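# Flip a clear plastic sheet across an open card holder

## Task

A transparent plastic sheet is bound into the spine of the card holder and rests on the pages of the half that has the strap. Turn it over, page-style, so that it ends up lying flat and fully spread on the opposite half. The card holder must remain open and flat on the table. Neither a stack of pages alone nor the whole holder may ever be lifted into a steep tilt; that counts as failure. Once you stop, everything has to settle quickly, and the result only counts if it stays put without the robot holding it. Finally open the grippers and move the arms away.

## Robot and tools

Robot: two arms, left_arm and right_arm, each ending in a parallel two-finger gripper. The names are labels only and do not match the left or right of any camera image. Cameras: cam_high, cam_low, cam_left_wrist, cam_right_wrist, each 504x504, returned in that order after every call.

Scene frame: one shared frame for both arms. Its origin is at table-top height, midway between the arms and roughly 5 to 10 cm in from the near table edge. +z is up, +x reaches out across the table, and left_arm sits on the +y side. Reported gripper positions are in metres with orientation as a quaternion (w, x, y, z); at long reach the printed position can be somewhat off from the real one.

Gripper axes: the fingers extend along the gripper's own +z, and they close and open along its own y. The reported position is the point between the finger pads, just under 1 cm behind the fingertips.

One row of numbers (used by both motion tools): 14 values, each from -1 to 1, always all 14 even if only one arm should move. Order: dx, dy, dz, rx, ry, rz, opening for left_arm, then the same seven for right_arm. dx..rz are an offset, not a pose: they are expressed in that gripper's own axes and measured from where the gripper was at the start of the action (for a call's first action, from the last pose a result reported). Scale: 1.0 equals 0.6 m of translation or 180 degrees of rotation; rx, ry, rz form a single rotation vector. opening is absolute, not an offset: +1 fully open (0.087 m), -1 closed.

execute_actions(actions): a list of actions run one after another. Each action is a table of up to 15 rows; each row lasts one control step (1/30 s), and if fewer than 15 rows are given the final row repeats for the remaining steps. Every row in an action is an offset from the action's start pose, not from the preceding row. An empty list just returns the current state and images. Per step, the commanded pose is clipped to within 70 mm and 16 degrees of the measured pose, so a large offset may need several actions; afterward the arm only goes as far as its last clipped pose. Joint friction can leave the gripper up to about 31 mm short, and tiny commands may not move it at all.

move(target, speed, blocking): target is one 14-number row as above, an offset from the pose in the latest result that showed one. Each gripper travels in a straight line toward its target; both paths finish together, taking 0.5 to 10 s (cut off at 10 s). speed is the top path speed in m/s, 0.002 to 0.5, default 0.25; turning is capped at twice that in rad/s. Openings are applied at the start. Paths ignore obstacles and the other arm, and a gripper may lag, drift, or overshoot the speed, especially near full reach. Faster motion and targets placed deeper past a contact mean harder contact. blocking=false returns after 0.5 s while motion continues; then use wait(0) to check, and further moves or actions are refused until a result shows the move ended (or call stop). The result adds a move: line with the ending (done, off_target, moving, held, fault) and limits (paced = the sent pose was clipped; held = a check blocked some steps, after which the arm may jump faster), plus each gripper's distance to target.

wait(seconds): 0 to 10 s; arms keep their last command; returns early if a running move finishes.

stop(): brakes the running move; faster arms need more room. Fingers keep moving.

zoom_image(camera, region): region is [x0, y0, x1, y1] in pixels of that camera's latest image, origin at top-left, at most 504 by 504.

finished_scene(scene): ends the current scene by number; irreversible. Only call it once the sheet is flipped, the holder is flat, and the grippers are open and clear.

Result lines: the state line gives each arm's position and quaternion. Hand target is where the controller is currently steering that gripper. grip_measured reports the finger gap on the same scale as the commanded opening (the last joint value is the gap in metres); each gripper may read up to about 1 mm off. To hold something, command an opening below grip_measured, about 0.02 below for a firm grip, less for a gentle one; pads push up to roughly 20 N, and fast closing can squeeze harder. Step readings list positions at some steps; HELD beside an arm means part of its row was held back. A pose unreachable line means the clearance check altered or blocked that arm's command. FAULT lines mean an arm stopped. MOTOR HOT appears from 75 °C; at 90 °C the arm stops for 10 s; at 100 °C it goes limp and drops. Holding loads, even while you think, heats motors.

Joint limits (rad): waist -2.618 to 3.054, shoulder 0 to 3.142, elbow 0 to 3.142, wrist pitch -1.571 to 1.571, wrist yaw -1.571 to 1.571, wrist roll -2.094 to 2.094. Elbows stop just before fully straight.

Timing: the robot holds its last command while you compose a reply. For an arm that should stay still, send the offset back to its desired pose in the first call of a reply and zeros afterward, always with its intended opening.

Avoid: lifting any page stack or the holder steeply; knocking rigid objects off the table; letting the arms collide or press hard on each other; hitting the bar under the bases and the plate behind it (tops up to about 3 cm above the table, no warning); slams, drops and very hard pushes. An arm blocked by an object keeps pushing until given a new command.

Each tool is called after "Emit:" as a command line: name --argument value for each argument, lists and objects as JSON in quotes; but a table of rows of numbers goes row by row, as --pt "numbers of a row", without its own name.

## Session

Emit:
execute_actions --actions '[]'

Scene clock: 0.00 s.
left_arm: end_effector_position=(+0.3613, +0.3146, +0.3639) grip_measured=+0.985 end_effector_quat_wxyz=(+0.724, +0.000, +0.690, -0.001) | right_arm: end_effector_position=(+0.3865, -0.3241, +0.3366) grip_measured=+0.987 end_effector_quat_wxyz=(+0.700, -0.007, +0.714, -0.008)
Joint positions: left_arm=[0.011 1.032 1.041 0.007 0.011 0.01  0.087] | right_arm=[-0.002  1.042  1.061 -0.007  0.011  0.004  0.087]
Joint velocities: left_arm=[-0.012 -0.002  0.002 -0.037  0.007 -0.051  0.   ] | right_arm=[ 0.002 -0.012 -0.007  0.007 -0.007  0.022 -0.001]
Motor temperatures (°C, as the motors report them): left_arm=[20 25 24 24 25 22] | right_arm=[22 26 24 29 25 24]
Hand target (left_arm): +0.361, +0.315, +0.364; +0.724, +0.000, +0.690, -0.001
Hand target (right_arm): +0.386, -0.324, +0.337; +0.700, -0.007, +0.714, -0.008

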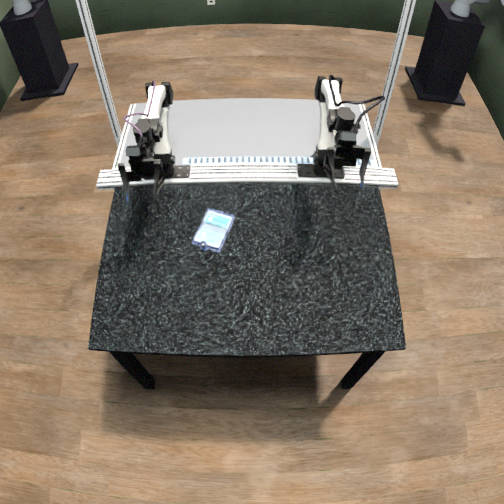

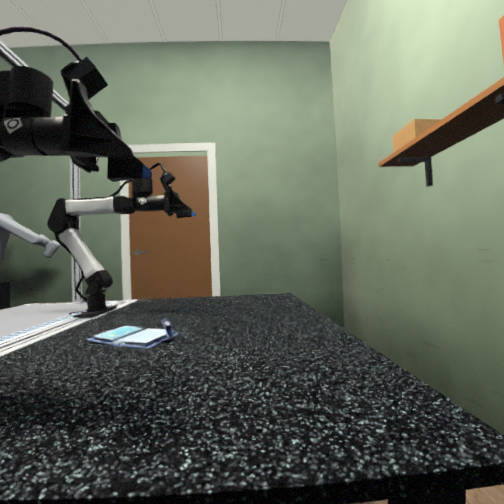

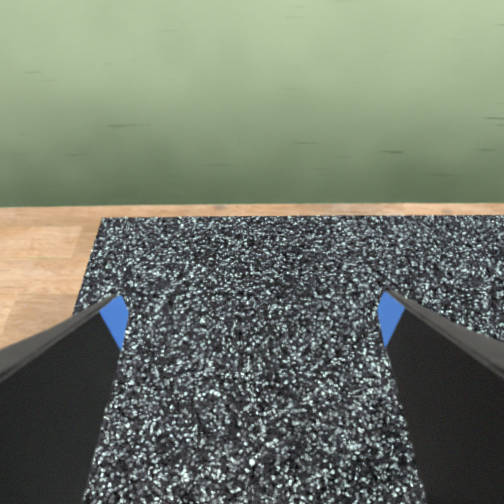

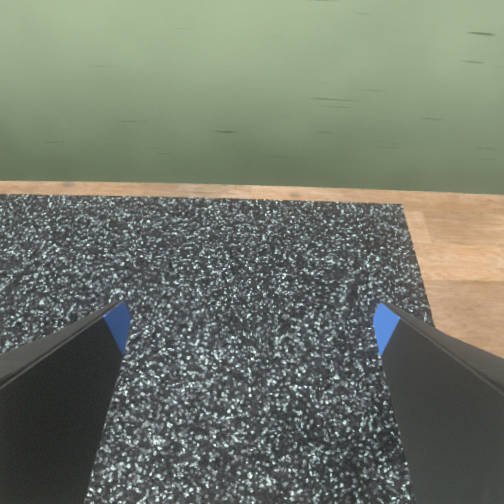

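Emit:
move --target '[0.5,-0.62,-0.16,0.237,0.237,0.098,-1,0.5,0.21,-0.15,-0.36,0.12,-0.08,-0.7]'

Scene clock: 7.63 s.
left_arm: end_effector_position=(+0.2819, -0.0564, +0.0677) grip_measured=-1.000 end_effector_quat_wxyz=(+0.382, +0.355, +0.841, -0.146) | right_arm: end_effector_position=(+0.2997, -0.2099, +0.0437) grip_measured=-0.700 end_effector_quat_wxyz=(+0.455, -0.461, +0.711, +0.273)
Joint positions: left_arm=[-0.933  1.817  1.168 -0.117 -0.112 -0.094  0.   ] | right_arm=[-0.03   1.393  0.578  0.019 -0.971 -0.757  0.013]
Joint velocities: left_arm=[-0.002 -0.002 -0.007  0.022  0.037 -0.022  0.   ] | right_arm=[-0.012 -0.002 -0.012 -0.022  0.022 -0.007 -0.   ]
Motor temperatures (°C, as the motors report them): left_arm=[20 25 25 26 25 22] | right_arm=[22 26 25 31 25 24]
Hand target (left_arm): +0.281, -0.061, +0.066; +0.375, +0.355, +0.843, -0.150
Hand target (right_arm): +0.291, -0.206, +0.034; +0.439, -0.462, +0.715, +0.287
Off the commanded pose (left_arm): 0.008 m, 1 deg.
Off the commanded pose (right_arm): 0.013 m, 2 deg.
move: off_target (right_arm)

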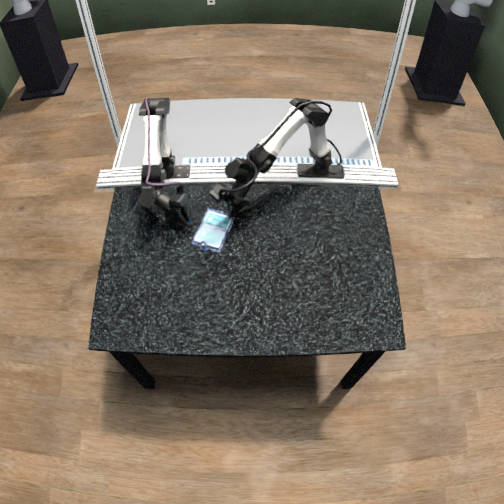

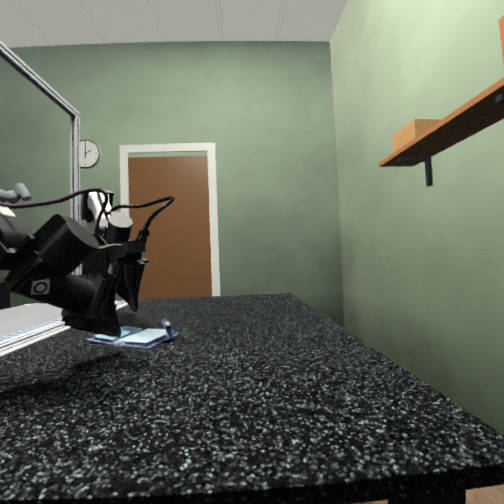

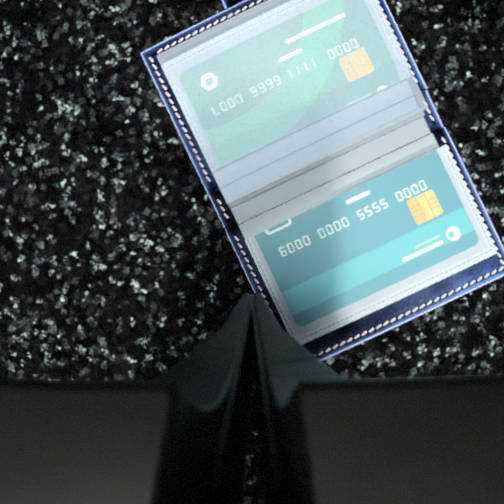

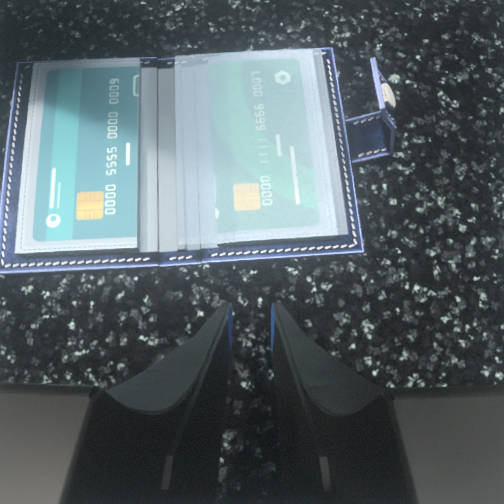

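Emit:
move --target '[0.08,-0.04,0.08,0,0,0,-1,0.03,0.055,0.05,0,0,0,-0.7]' --speed 0.08

Scene clock: 12.17 s.
left_arm: end_effector_position=(+0.2782, -0.0811, +0.0296) grip_measured=-1.000 end_effector_quat_wxyz=(+0.408, +0.349, +0.829, -0.158) | right_arm: end_effector_position=(+0.2892, -0.1811, +0.0263) grip_measured=-0.700 end_effector_quat_wxyz=(+0.471, -0.464, +0.703, +0.262)
Joint positions: left_arm=[-0.985  1.922  1.093  0.122 -0.157 -0.124  0.   ] | right_arm=[ 0.103  1.393  0.436  0.32  -0.864 -0.607  0.013]
Joint velocities: left_arm=[-0.007  0.002 -0.007  0.037  0.081 -0.051  0.   ] | right_arm=[-0.017 -0.012  0.007 -0.007 -0.007 -0.007  0.   ]
Motor temperatures (°C, as the motors report them): left_arm=[20 25 25 26 25 22] | right_arm=[22 26 25 31 25 24]
Hand target (left_arm): +0.268, -0.074, +0.001; +0.382, +0.355, +0.841, -0.146
Hand target (right_arm): +0.279, -0.179, +0.014; +0.456, -0.461, +0.711, +0.273
Off the commanded pose (left_arm): 0.032 m, 4 deg.
Off the commanded pose (right_arm): 0.017 m, 2 deg.
move: off_target (left_arm, right_arm)

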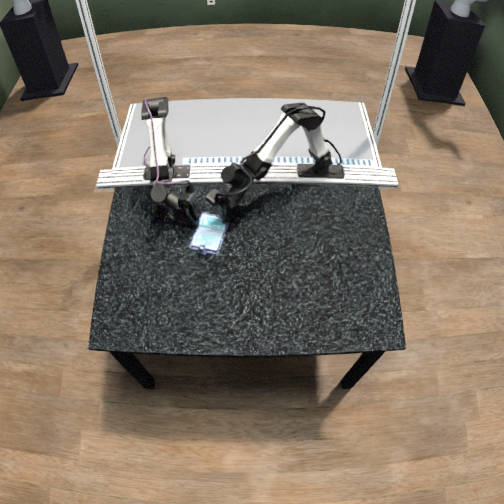

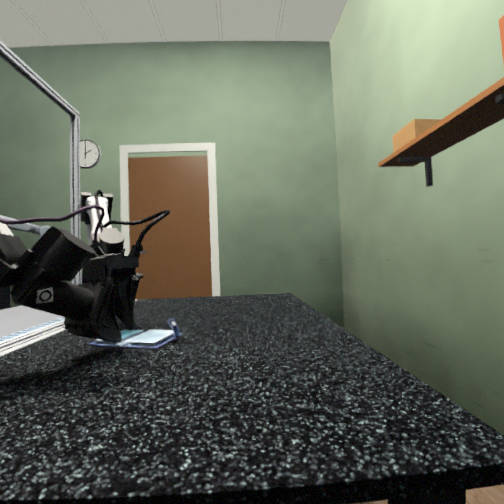

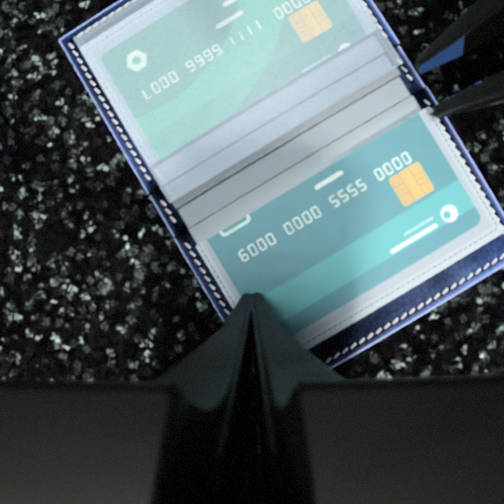

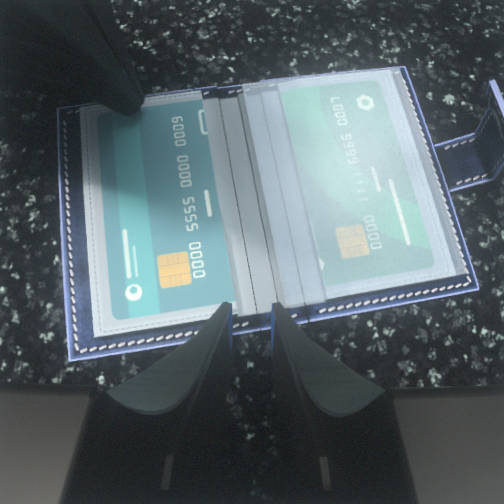

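Emit:
execute_actions --actions '[[[0.045,0,0.015,0,0,0,-1,0.02,-0.022,0.005,-0.04,0,0,-0.7]],[[0.045,0,0.015,0,0,0,-1,0,0,0,0,0,0,-0.7]]]'

Emit:
zoom_image --camera "cam_low" --region '[80,300,190,360]'

Scene clock: 16.60 s.
left_arm: end_effector_position=(+0.2829, -0.0858, +0.0300) grip_measured=-1.000 end_effector_quat_wxyz=(+0.457, +0.331, +0.804, -0.187) | right_arm: end_effector_position=(+0.3019, -0.1874, +0.0194) grip_measured=-0.700 end_effector_quat_wxyz=(+0.453, -0.495, +0.680, +0.295)
Joint positions: left_arm=[-0.985  1.922  0.983  0.36  -0.165 -0.125  0.   ] | right_arm=[ 0.034  1.534  0.566  0.172 -1.004 -0.786  0.013]
Joint velocities: left_arm=[-0.002 -0.002 -0.012  0.022 -0.051  0.022  0.   ] | right_arm=[-0.017 -0.007  0.002  0.007 -0.051  0.081  0.   ]
Motor temperatures (°C, as the motors report them): left_arm=[20 26 25 27 25 22] | right_arm=[22 26 25 32 25 24]
Hand target (left_arm): +0.275, -0.078, +0.003; +0.435, +0.340, +0.816, -0.174
Hand target (right_arm): +0.302, -0.187, +0.019; +0.453, -0.495, +0.680, +0.295
Off the commanded pose (left_arm): 0.029 m, 3 deg.
Off the commanded pose (right_arm): 0.000 m, 0 deg.
Step readings (end_effector_position; steps 1 to 15: 1st action; 16 to 30: 2nd action):
0: left_arm (+0.2783, -0.0812, +0.0297) | right_arm (+0.2895, -0.1812, +0.0265)
1: left_arm (+0.2785, -0.0813, +0.0291) | right_arm (+0.2901, -0.1816, +0.0258)
2: left_arm (+0.2788, -0.0816, +0.0282) | right_arm (+0.2946, -0.1845, +0.0235)
4: left_arm (+0.2802, -0.0835, +0.0293) | right_arm (+0.3028, -0.1899, +0.0184)
8: left_arm (+0.2808, -0.0843, +0.0295) | right_arm (+0.3050, -0.1884, +0.0201)
15: left_arm (+0.2812, -0.0846, +0.0297) | right_arm (+0.3019, -0.1874, +0.0194)
16: left_arm (+0.2815, -0.0849, +0.0298) | right_arm (+0.3019, -0.1874, +0.0194)
17: left_arm (+0.2816, -0.0849, +0.0292) | right_arm (+0.3019, -0.1874, +0.0194)
19: left_arm (+0.2822, -0.0855, +0.0295) | right_arm (+0.3019, -0.1874, +0.0194)
23: left_arm (+0.2828, -0.0857, +0.0299) | right_arm (+0.3019, -0.1874, +0.0194)
30: end_effector_position above

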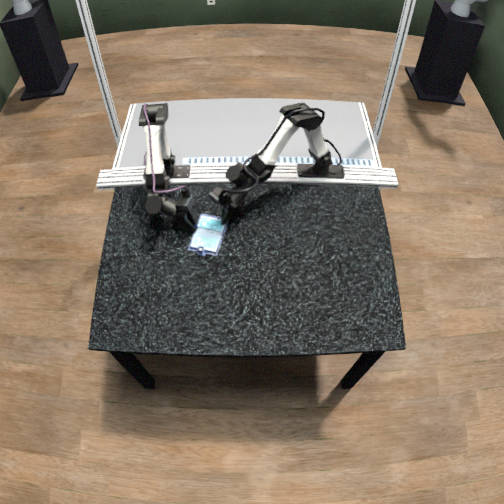

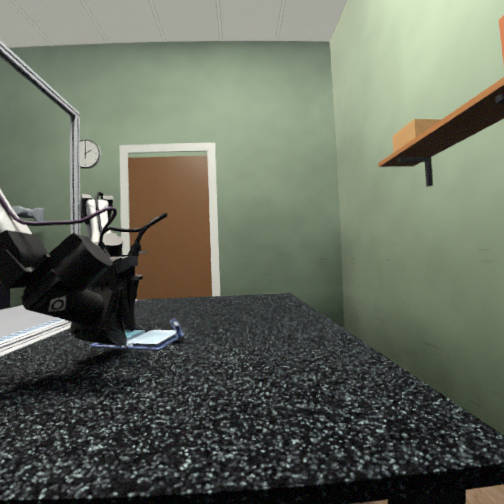

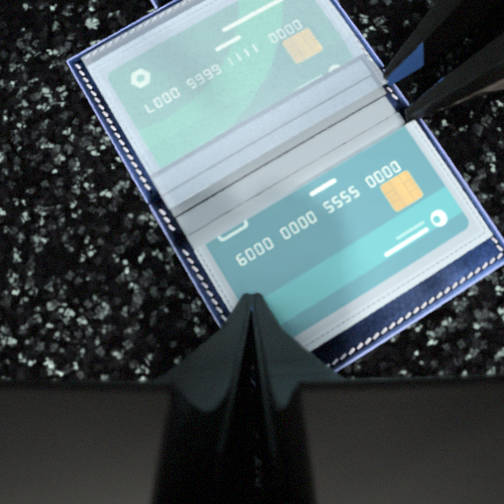

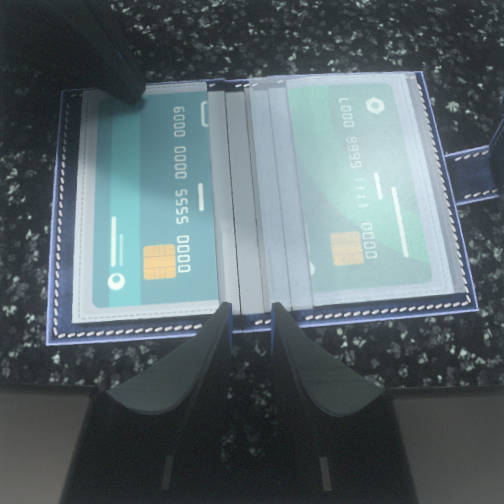

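Region (80, 300, 190, 360) of cam_low's 504x504 image, scaled by 4.582, with more detail than that image has; it fills the top 275 rows of this view, and the rest is white.

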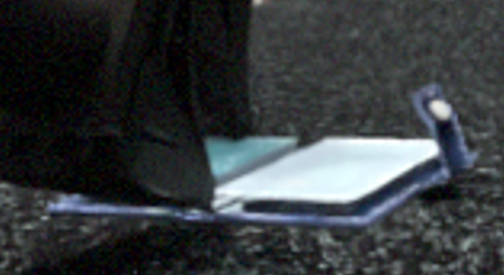

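Emit:
execute_actions --actions '[[[0.02,0,0.01,0,0.015,0,-1,-0.06,0,-0.01,0,0,0,-0.7]],[[0.02,0,0.01,0,0.01,0,-1,-0.02,-0.055,0.03,0,0,0.07,0]],[[0.02,0,0.01,0,0.01,0,-1,0.03,0,0.02,0,0,0.01,0]]]'

Scene clock: 20.20 s.
left_arm: end_effector_position=(+0.2832, -0.0862, +0.0307) grip_measured=-1.000 end_effector_quat_wxyz=(+0.457, +0.331, +0.804, -0.188) | right_arm: end_effector_position=(+0.3447, -0.1717, +0.0485) grip_measured=+0.000 end_effector_quat_wxyz=(+0.437, -0.417, +0.721, +0.338)
Joint positions: left_arm=[-0.985  1.922  0.985  0.36  -0.165 -0.125  0.   ] | right_arm=[ 0.062  1.623  0.764  0.157 -0.985 -0.501  0.044]
Joint velocities: left_arm=[-0.002 -0.022 -0.002 -0.081 -0.037  0.022  0.   ] | right_arm=[-0.012 -0.002  0.007  0.066 -0.022 -0.022  0.002]
Motor temperatures (°C, as the motors report them): left_arm=[20 26 25 27 25 22] | right_arm=[22 26 25 32 25 24]
Hand target (left_arm): +0.282, -0.085, +0.018; +0.445, +0.334, +0.811, -0.183
Hand target (right_arm): +0.336, -0.170, +0.034; +0.421, -0.411, +0.731, +0.345
Off the commanded pose (left_arm): 0.013 m, 2 deg.
Off the commanded pose (right_arm): 0.017 m, 2 deg.
Step readings (end_effector_position; steps 1 to 15: 1st action; 16 to 30: 2nd action; 31 to 45: 3rd action):
0: left_arm (+0.2829, -0.0858, +0.0300) | right_arm (+0.3019, -0.1874, +0.0194)
1: left_arm (+0.2829, -0.0858, +0.0300) | right_arm (+0.3013, -0.1873, +0.0210)
2: left_arm (+0.2829, -0.0858, +0.0300) | right_arm (+0.3001, -0.1862, +0.0252)
4: left_arm (+0.2833, -0.0863, +0.0308) | right_arm (+0.3017, -0.1825, +0.0386)
8: left_arm (+0.2832, -0.0862, +0.0307) | right_arm (+0.3071, -0.1800, +0.0520)
15: left_arm (+0.2832, -0.0862, +0.0307) | right_arm (+0.3021, -0.1804, +0.0485)
16: left_arm (+0.2832, -0.0862, +0.0307) | right_arm (+0.3037, -0.1796, +0.0487)
17: left_arm (+0.2832, -0.0862, +0.0307) | right_arm (+0.3121, -0.1782, +0.0497)
19: left_arm (+0.2832, -0.0862, +0.0307) | right_arm (+0.3302, -0.1762, +0.0527)
23: left_arm (+0.2832, -0.0862, +0.0307) | right_arm (+0.3386, -0.1746, +0.0550)
30: left_arm (+0.2832, -0.0862, +0.0307) | right_arm (+0.3372, -0.1740, +0.0552)
31: left_arm (+0.2832, -0.0862, +0.0307) | right_arm (+0.3382, -0.1739, +0.0548)
32: left_arm (+0.2832, -0.0862, +0.0307) | right_arm (+0.3399, -0.1734, +0.0540)
34: left_arm (+0.2832, -0.0862, +0.0307) | right_arm (+0.3414, -0.1726, +0.0503)
38: left_arm (+0.2832, -0.0862, +0.0307) | right_arm (+0.3416, -0.1721, +0.0462)
45: end_effector_position above

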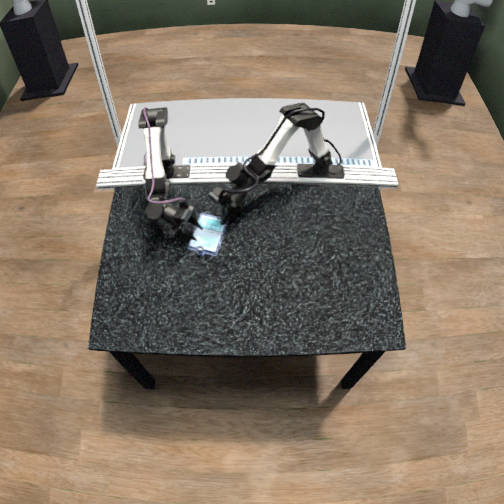

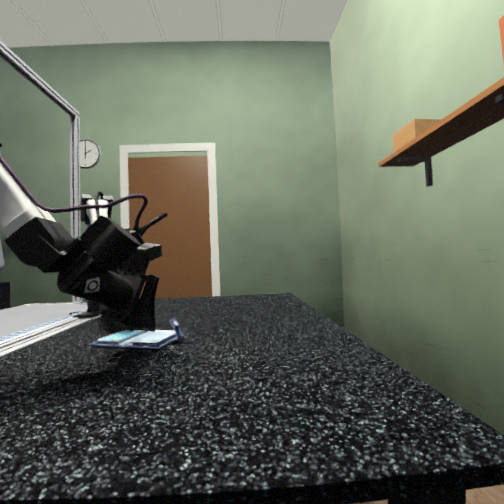

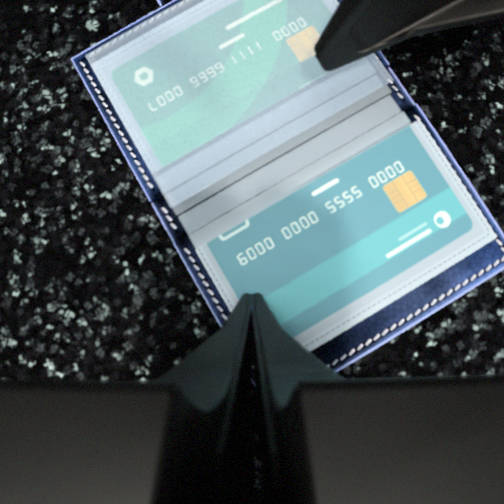

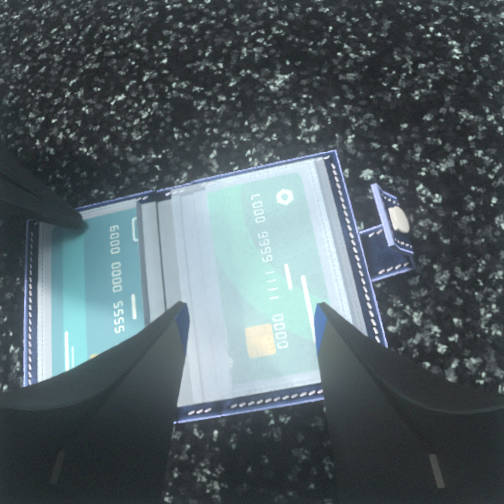

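Emit:
execute_actions --actions '[[[0.035,0,0.025,0,0.02,0,-1,0.04,0.01,0.03,0,0.03,0.02,0.2]],[[0.035,0,0.025,0,0.02,0,-1,0.035,0.02,0.02,0,0.02,0.01,0.2]],[[0.035,0,0.025,0,0.02,0,-1,0.035,0.03,0.015,0,0.01,0.01,0]]]'

Scene clock: 24.10 s.
left_arm: end_effector_position=(+0.2921, -0.0997, +0.0299) grip_measured=-1.000 end_effector_quat_wxyz=(+0.462, +0.329, +0.801, -0.191) | right_arm: end_effector_position=(+0.3514, -0.1518, +0.0285) grip_measured=+0.001 end_effector_quat_wxyz=(+0.442, -0.434, +0.730, +0.289)
Joint positions: left_arm=[-0.985  1.974  1.045  0.364 -0.165 -0.125  0.   ] | right_arm=[ 0.169  1.657  0.73   0.286 -0.818 -0.476  0.044]
Joint velocities: left_arm=[-0.002  0.002  0.002 -0.022 -0.066  0.022  0.   ] | right_arm=[-0.007  0.002 -0.017  0.022 -0.081 -0.066  0.001]
Motor temperatures (°C, as the motors report them): left_arm=[20 26 26 27 25 22] | right_arm=[22 26 25 32 25 24]
Hand target (left_arm): +0.290, -0.096, +0.005; +0.435, +0.335, +0.816, -0.180
Hand target (right_arm): +0.327, -0.148, +0.010; +0.404, -0.425, +0.748, +0.312
Off the commanded pose (left_arm): 0.026 m, 4 deg.
Off the commanded pose (right_arm): 0.032 m, 6 deg.
Step readings (end_effector_position; steps 1 to 15: 1st action; 16 to 30: 2nd action; 31 to 45: 3rd action):
0: left_arm (+0.2832, -0.0862, +0.0307) | right_arm (+0.3454, -0.1716, +0.0491)
1: left_arm (+0.2834, -0.0864, +0.0296) | right_arm (+0.3454, -0.1710, +0.0472)
2: left_arm (+0.2843, -0.0878, +0.0294) | right_arm (+0.3447, -0.1686, +0.0442)
4: left_arm (+0.2860, -0.0903, +0.0296) | right_arm (+0.3404, -0.1624, +0.0363)
8: left_arm (+0.2865, -0.0910, +0.0297) | right_arm (+0.3387, -0.1602, +0.0308)
15: left_arm (+0.2865, -0.0910, +0.0297) | right_arm (+0.3387, -0.1602, +0.0308)
16: left_arm (+0.2868, -0.0916, +0.0296) | right_arm (+0.3389, -0.1593, +0.0307)
17: left_arm (+0.2875, -0.0927, +0.0295) | right_arm (+0.3404, -0.1582, +0.0305)
19: left_arm (+0.2885, -0.0942, +0.0296) | right_arm (+0.3424, -0.1560, +0.0303)
23: left_arm (+0.2892, -0.0951, +0.0298) | right_arm (+0.3444, -0.1551, +0.0300)
30: left_arm (+0.2893, -0.0954, +0.0299) | right_arm (+0.3449, -0.1549, +0.0300)
31: left_arm (+0.2897, -0.0959, +0.0299) | right_arm (+0.3458, -0.1547, +0.0295)
32: left_arm (+0.2905, -0.0971, +0.0299) | right_arm (+0.3461, -0.1537, +0.0285)
34: left_arm (+0.2914, -0.0985, +0.0299) | right_arm (+0.3488, -0.1529, +0.0285)
38: left_arm (+0.2919, -0.0994, +0.0300) | right_arm (+0.3506, -0.1520, +0.0284)
45: end_effector_position above

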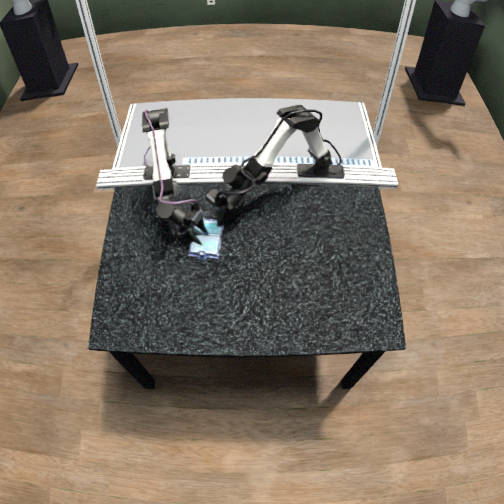

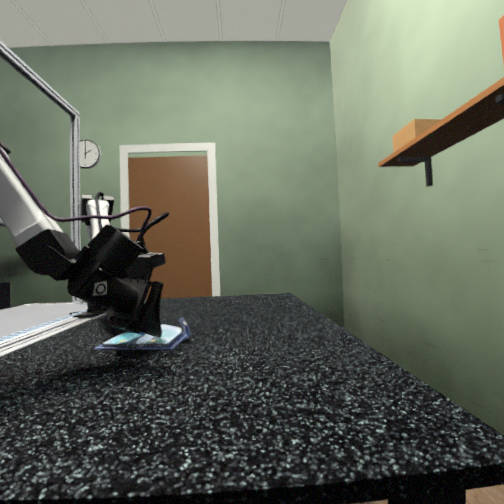

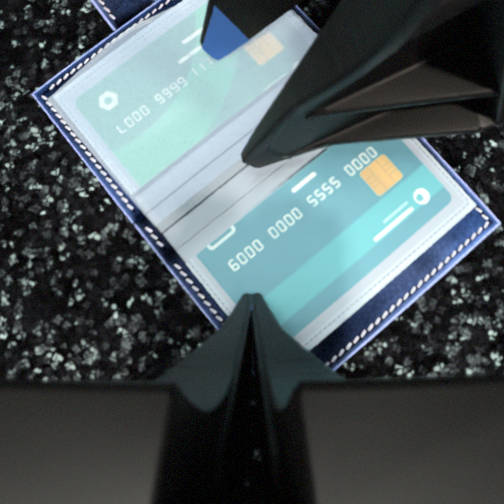

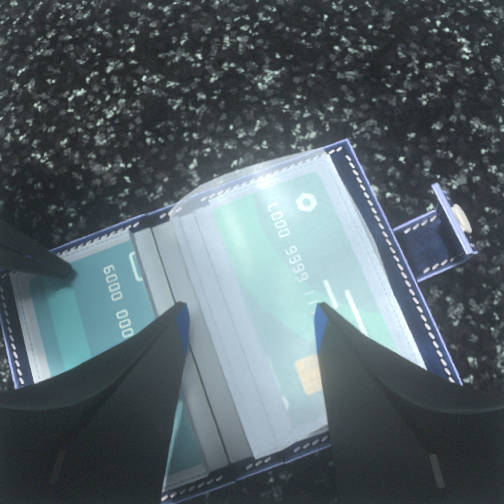

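Buckling has started at the far side. Drag more.

Emit:
execute_actions --actions '[[[0.04,0,0.01,0,0.02,0,-1,0.03,0.065,0,0,0.02,0.03,-0.15]],[[0.04,0,0.01,0,0.02,0,-1,0.03,0.06,0,0,0.02,0.03,-0.3]]]'

Emit:
zoom_image --camera "cam_low" --region '[80,290,200,360]'

Scene clock: 26.77 s.
left_arm: end_effector_position=(+0.2921, -0.0998, +0.0300) grip_measured=-1.000 end_effector_quat_wxyz=(+0.462, +0.329, +0.801, -0.191) | right_arm: end_effector_position=(+0.3220, -0.1307, +0.0294) grip_measured=-0.299 end_effector_quat_wxyz=(+0.431, -0.396, +0.763, +0.276)
Joint positions: left_arm=[-0.985  1.974  1.045  0.364 -0.165 -0.126  0.   ] | right_arm=[ 0.293  1.545  0.624  0.333 -0.646 -0.308  0.031]
Joint velocities: left_arm=[-0.012  0.007 -0.012 -0.022  0.022  0.051  0.   ] | right_arm=[-0.012 -0.007 -0.027 -0.007 -0.007  0.037  0.   ]
Motor temperatures (°C, as the motors report them): left_arm=[20 26 26 27 25 22] | right_arm=[22 27 25 32 25 24]
Hand target (left_arm): +0.287, -0.094, +0.007; +0.436, +0.334, +0.816, -0.181
Hand target (right_arm): +0.294, -0.129, +0.013; +0.390, -0.389, +0.780, +0.297
Off the commanded pose (left_arm): 0.025 m, 4 deg.
Off the commanded pose (right_arm): 0.033 m, 6 deg.
Step readings (end_effector_position; steps 1 to 15: 1st action; 16 to 30: 2nd action):
0: left_arm (+0.2921, -0.0997, +0.0299) | right_arm (+0.3514, -0.1517, +0.0284)
1: left_arm (+0.2921, -0.0997, +0.0299) | right_arm (+0.3510, -0.1514, +0.0283)
2: left_arm (+0.2921, -0.0997, +0.0299) | right_arm (+0.3469, -0.1492, +0.0285)
4: left_arm (+0.2921, -0.0997, +0.0299) | right_arm (+0.3353, -0.1419, +0.0277)
8: left_arm (+0.2921, -0.0997, +0.0299) | right_arm (+0.3298, -0.1391, +0.0260)
15: left_arm (+0.2920, -0.0997, +0.0299) | right_arm (+0.3299, -0.1395, +0.0256)
16: left_arm (+0.2921, -0.0998, +0.0300) | right_arm (+0.3282, -0.1383, +0.0252)
17: left_arm (+0.2921, -0.0998, +0.0300) | right_arm (+0.3251, -0.1362, +0.0256)
19: left_arm (+0.2921, -0.0998, +0.0300) | right_arm (+0.3229, -0.1331, +0.0281)
23: left_arm (+0.2921, -0.0998, +0.0300) | right_arm (+0.3216, -0.1309, +0.0294)
30: end_effector_position above

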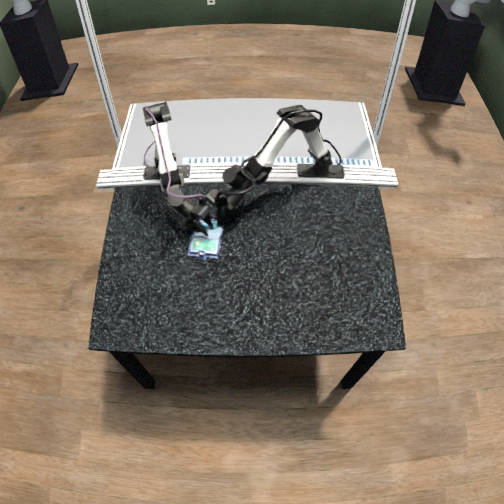

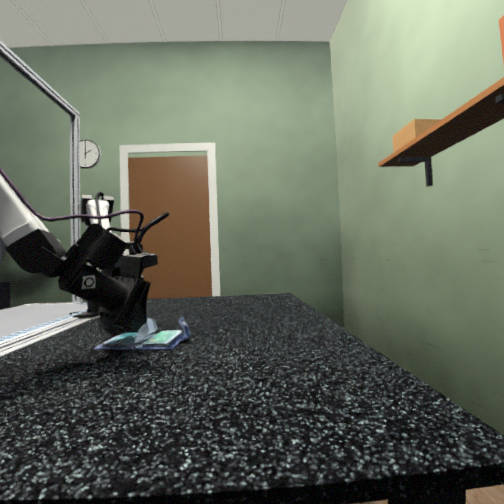

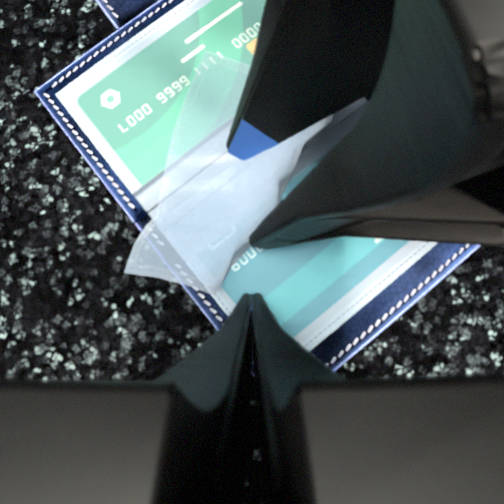

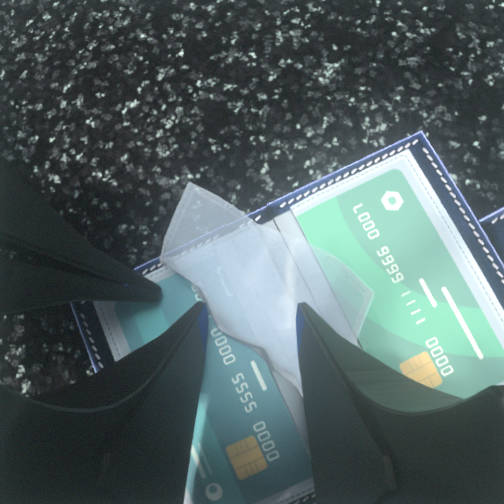

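Region (80, 290, 200, 360) of cam_low's 504x504 image, scaled by 4.200, with more detail than that image has; it fills the top 294 rows of this view, and the rest is white.

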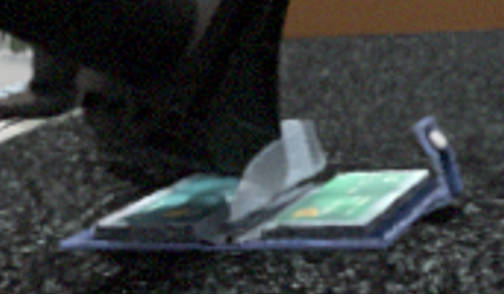

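Emit:
move --target '[0,0.03,-0.1,0,0,0,-1,0.01,0,0,0,0,0,-0.3]'

Emit:
move --target '[-0.03,0.15,0.11,0.17,0,0.09,-1,0,0,0,0,0,0,-0.3]'

Scene clock: 31.10 s.
left_arm: end_effector_position=(+0.2696, -0.0609, +0.0648) grip_measured=-1.000 end_effector_quat_wxyz=(+0.470, +0.324, +0.797, -0.198) | right_arm: end_effector_position=(+0.3247, -0.1303, +0.0317) grip_measured=-0.300 end_effector_quat_wxyz=(+0.437, -0.394, +0.760, +0.274)
Joint positions: left_arm=[-0.974  1.741  0.882  0.321 -0.157 -0.125  0.   ] | right_arm=[ 0.293  1.545  0.624  0.349 -0.642 -0.303  0.031]
Joint velocities: left_arm=[-0.002  0.007  0.007 -0.007 -0.007 -0.081  0.   ] | right_arm=[ 0.002  0.012 -0.017 -0.007  0.007  0.066  0.001]
Motor temperatures (°C, as the motors report them): left_arm=[20 27 26 28 25 22] | right_arm=[22 27 25 32 25 24]
Hand target (left_arm): +0.267, -0.051, +0.060; +0.462, +0.329, +0.801, -0.191
Hand target (right_arm): +0.320, -0.133, +0.024; +0.431, -0.396, +0.762, +0.276
Off the commanded pose (left_arm): 0.012 m, 1 deg.
Off the commanded pose (right_arm): 0.009 m, 1 deg.
move: off_target (left_arm)

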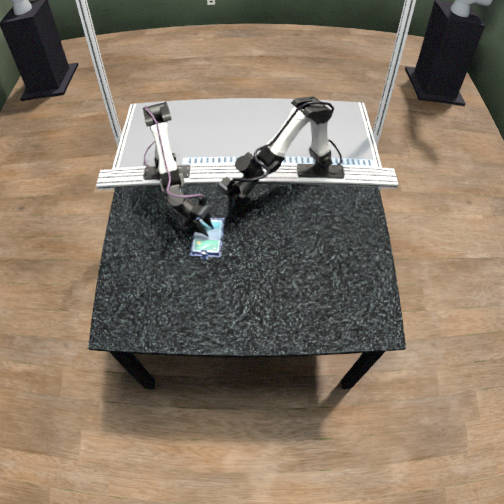

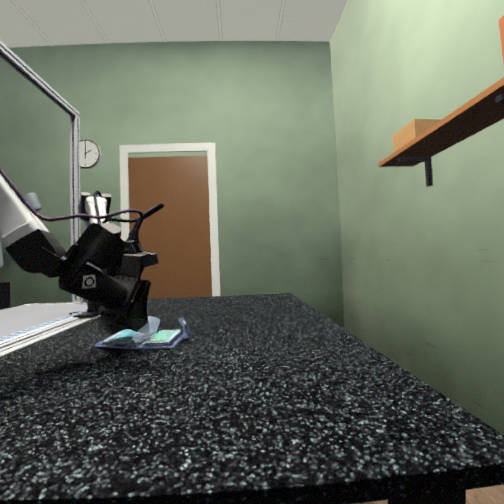

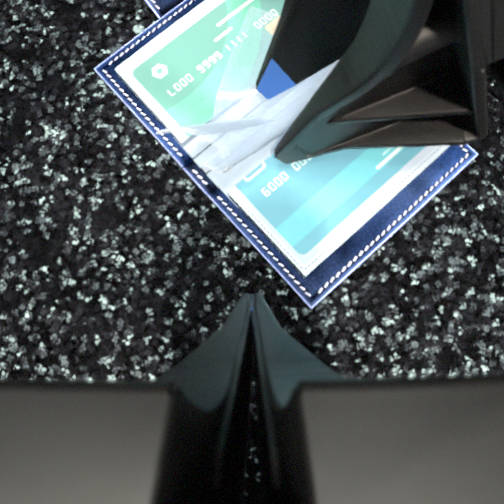

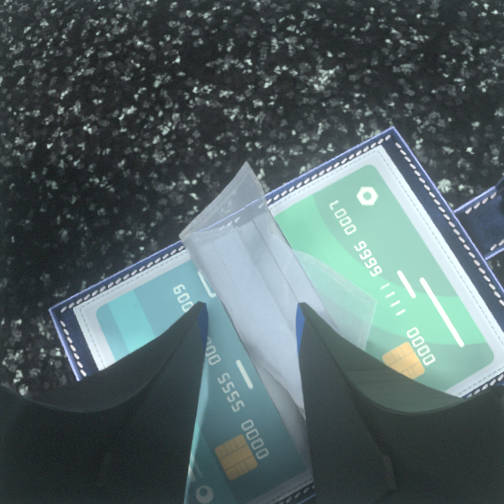

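Scene clock: 33.07 s.
left_arm: end_effector_position=(+0.3772, -0.0410, +0.0539) grip_measured=-1.000 end_effector_quat_wxyz=(+0.402, +0.541, +0.662, -0.329) | right_arm: end_effector_position=(+0.3247, -0.1303, +0.0317) grip_measured=-0.300 end_effector_quat_wxyz=(+0.437, -0.394, +0.760, +0.274)
Joint positions: left_arm=[-0.54   2.073  1.301  0.089  0.719  0.457  0.   ] | right_arm=[ 0.293  1.545  0.624  0.349 -0.642 -0.303  0.031]
Joint velocities: left_arm=[-0.007  0.002 -0.007  0.007  0.022  0.051  0.   ] | right_arm=[ 0.012 -0.007 -0.007 -0.066  0.007  0.051 -0.   ]
Motor temperatures (°C, as the motors report them): left_arm=[20 27 26 28 25 22] | right_arm=[22 27 25 32 25 24]
Hand target (left_arm): +0.380, -0.042, +0.049; +0.396, +0.544, +0.662, -0.331
Hand target (right_arm): +0.325, -0.130, +0.032; +0.437, -0.394, +0.760, +0.274
Off the commanded pose (left_arm): 0.007 m, 1 deg.
Off the commanded pose (right_arm): 0.000 m, 0 deg.
move: done

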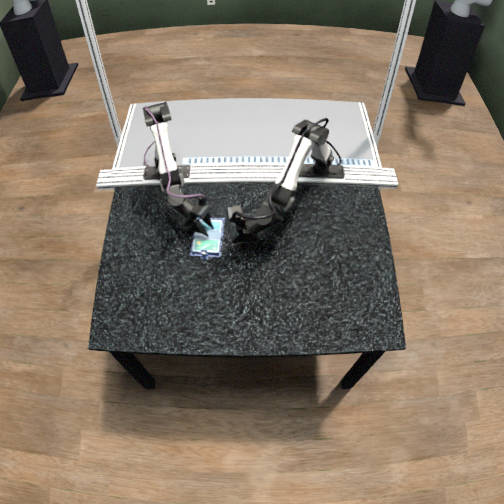

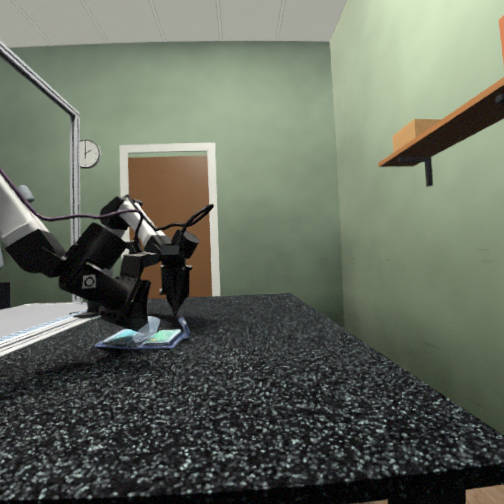

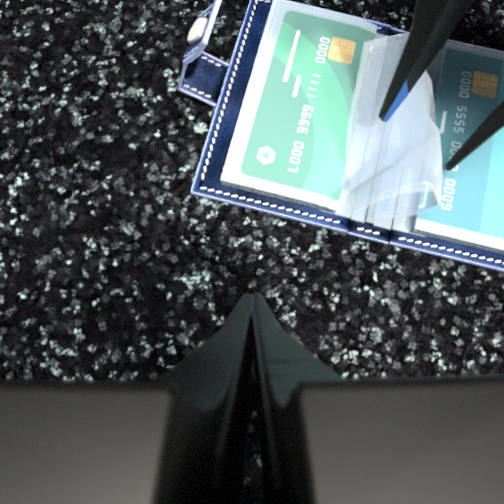

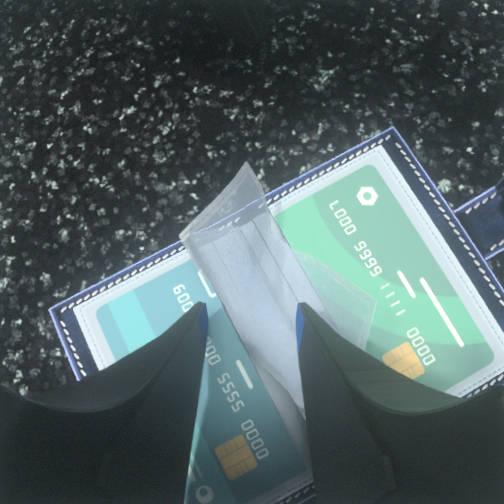

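Emit:
move --target '[0.008,-0.058,0.09,0,0,0,-1,0,0,0,0,0,0,-0.3]' --speed 0.08

Emit:
zoom_image --camera "cam_low" --region '[80,290,200,360]'

Scene clock: 38.67 s.
left_arm: end_effector_position=(+0.3529, -0.0938, +0.0377) grip_measured=-1.000 end_effector_quat_wxyz=(+0.406, +0.545, +0.654, -0.332) | right_arm: end_effector_position=(+0.3247, -0.1303, +0.0317) grip_measured=-0.300 end_effector_quat_wxyz=(+0.437, -0.394, +0.760, +0.274)
Joint positions: left_arm=[-0.671  2.137  1.301  0.224  0.627  0.365  0.   ] | right_arm=[ 0.293  1.545  0.624  0.349 -0.642 -0.303  0.031]
Joint velocities: left_arm=[-0.007  0.007  0.007 -0.022 -0.037 -0.037  0.   ] | right_arm=[ 0.012 -0.022 -0.007 -0.11   0.007  0.007 -0.   ]
Motor temperatures (°C, as the motors report them): left_arm=[20 28 27 28 25 22] | right_arm=[22 28 26 33 25 24]
Hand target (left_arm): +0.352, -0.093, +0.025; +0.402, +0.541, +0.662, -0.330
Hand target (right_arm): +0.325, -0.130, +0.032; +0.437, -0.394, +0.760, +0.274
Off the commanded pose (left_arm): 0.013 m, 1 deg.
Off the commanded pose (right_arm): 0.000 m, 0 deg.
move: off_target (left_arm)

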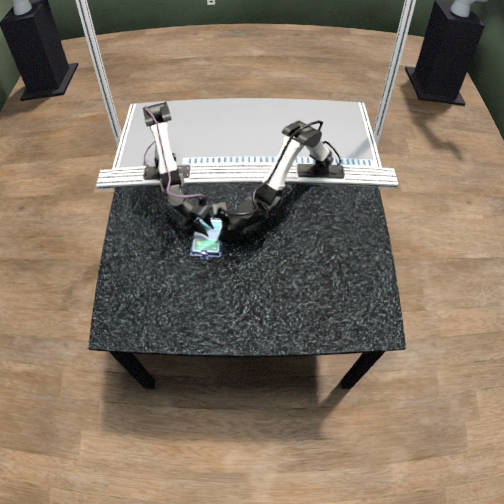

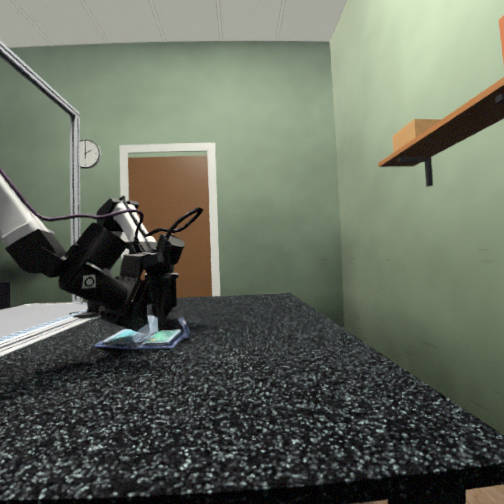

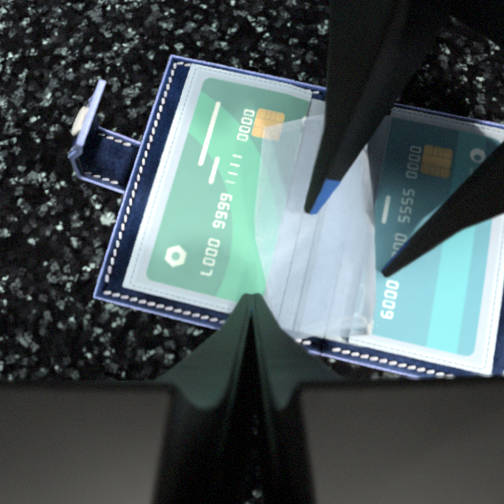

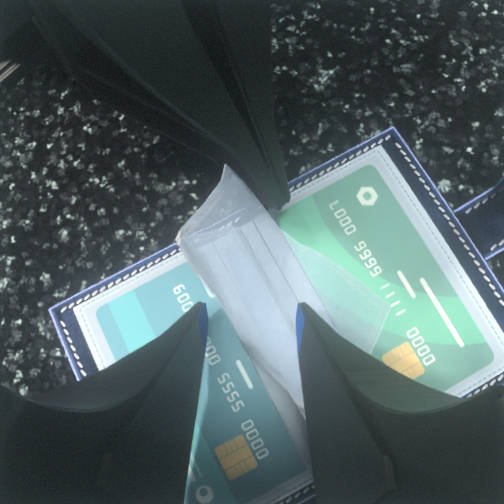

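Region (80, 290, 200, 360) of cam_low's 504x504 image, scaled by 4.200, with more detail than that image has; it fills the top 294 rows of this view, and the rest is white.

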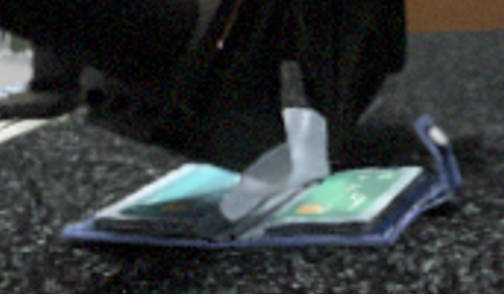

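The left tip is behind the raised corner. Withdraw right while left goes a little further in.

Emit:
move --target '[0.01,-0.025,0.035,0,0,0,-1,-0.04,0.02,-0.14,0,0,0,-0.3]' --speed 0.06

Emit:
zoom_image --camera "cam_low" --region '[80,290,200,360]'

Scene clock: 43.33 s.
left_arm: end_effector_position=(+0.3425, -0.1111, +0.0337) grip_measured=-1.000 end_effector_quat_wxyz=(+0.409, +0.548, +0.648, -0.334) | right_arm: end_effector_position=(+0.2827, -0.1774, +0.0839) grip_measured=-0.300 end_effector_quat_wxyz=(+0.428, -0.393, +0.765, +0.277)
Joint positions: left_arm=[-0.715  2.155  1.301  0.268  0.599  0.34   0.   ] | right_arm=[ 0.141  1.201  0.624 -0.094 -0.769 -0.421  0.031]
Joint velocities: left_arm=[-0.022  0.007  0.007  0.007 -0.007 -0.007  0.   ] | right_arm=[ 0.002 -0.007  0.007 -0.007  0.007  0.081 -0.   ]
Motor temperatures (°C, as the motors report them): left_arm=[20 29 27 28 25 22] | right_arm=[22 28 26 33 25 24]
Hand target (left_arm): +0.341, -0.112, +0.023; +0.406, +0.545, +0.654, -0.333
Hand target (right_arm): +0.284, -0.180, +0.093; +0.437, -0.395, +0.761, +0.274
Off the commanded pose (left_arm): 0.011 m, 1 deg.
Off the commanded pose (right_arm): 0.009 m, 1 deg.
move: off_target (left_arm)

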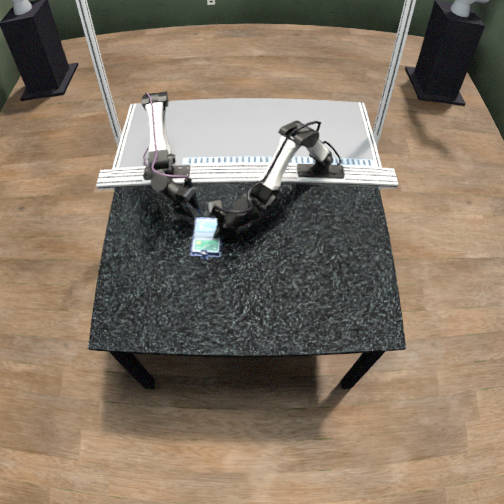

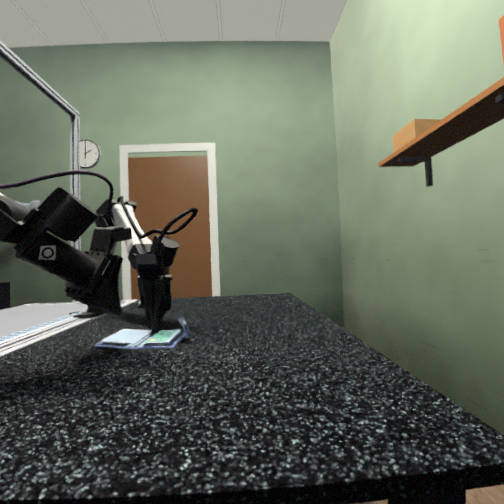

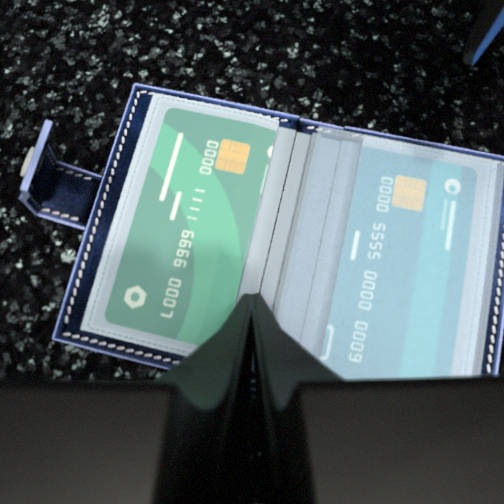

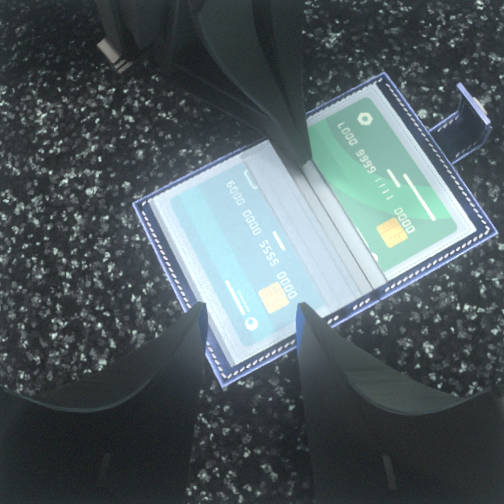

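Region (80, 290, 200, 360) of cam_low's 504x504 image, scaled by 4.200, with more detail than that image has; it fills the top 294 rows of this view, and the rest is white.

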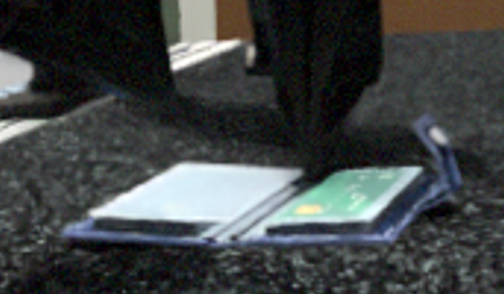

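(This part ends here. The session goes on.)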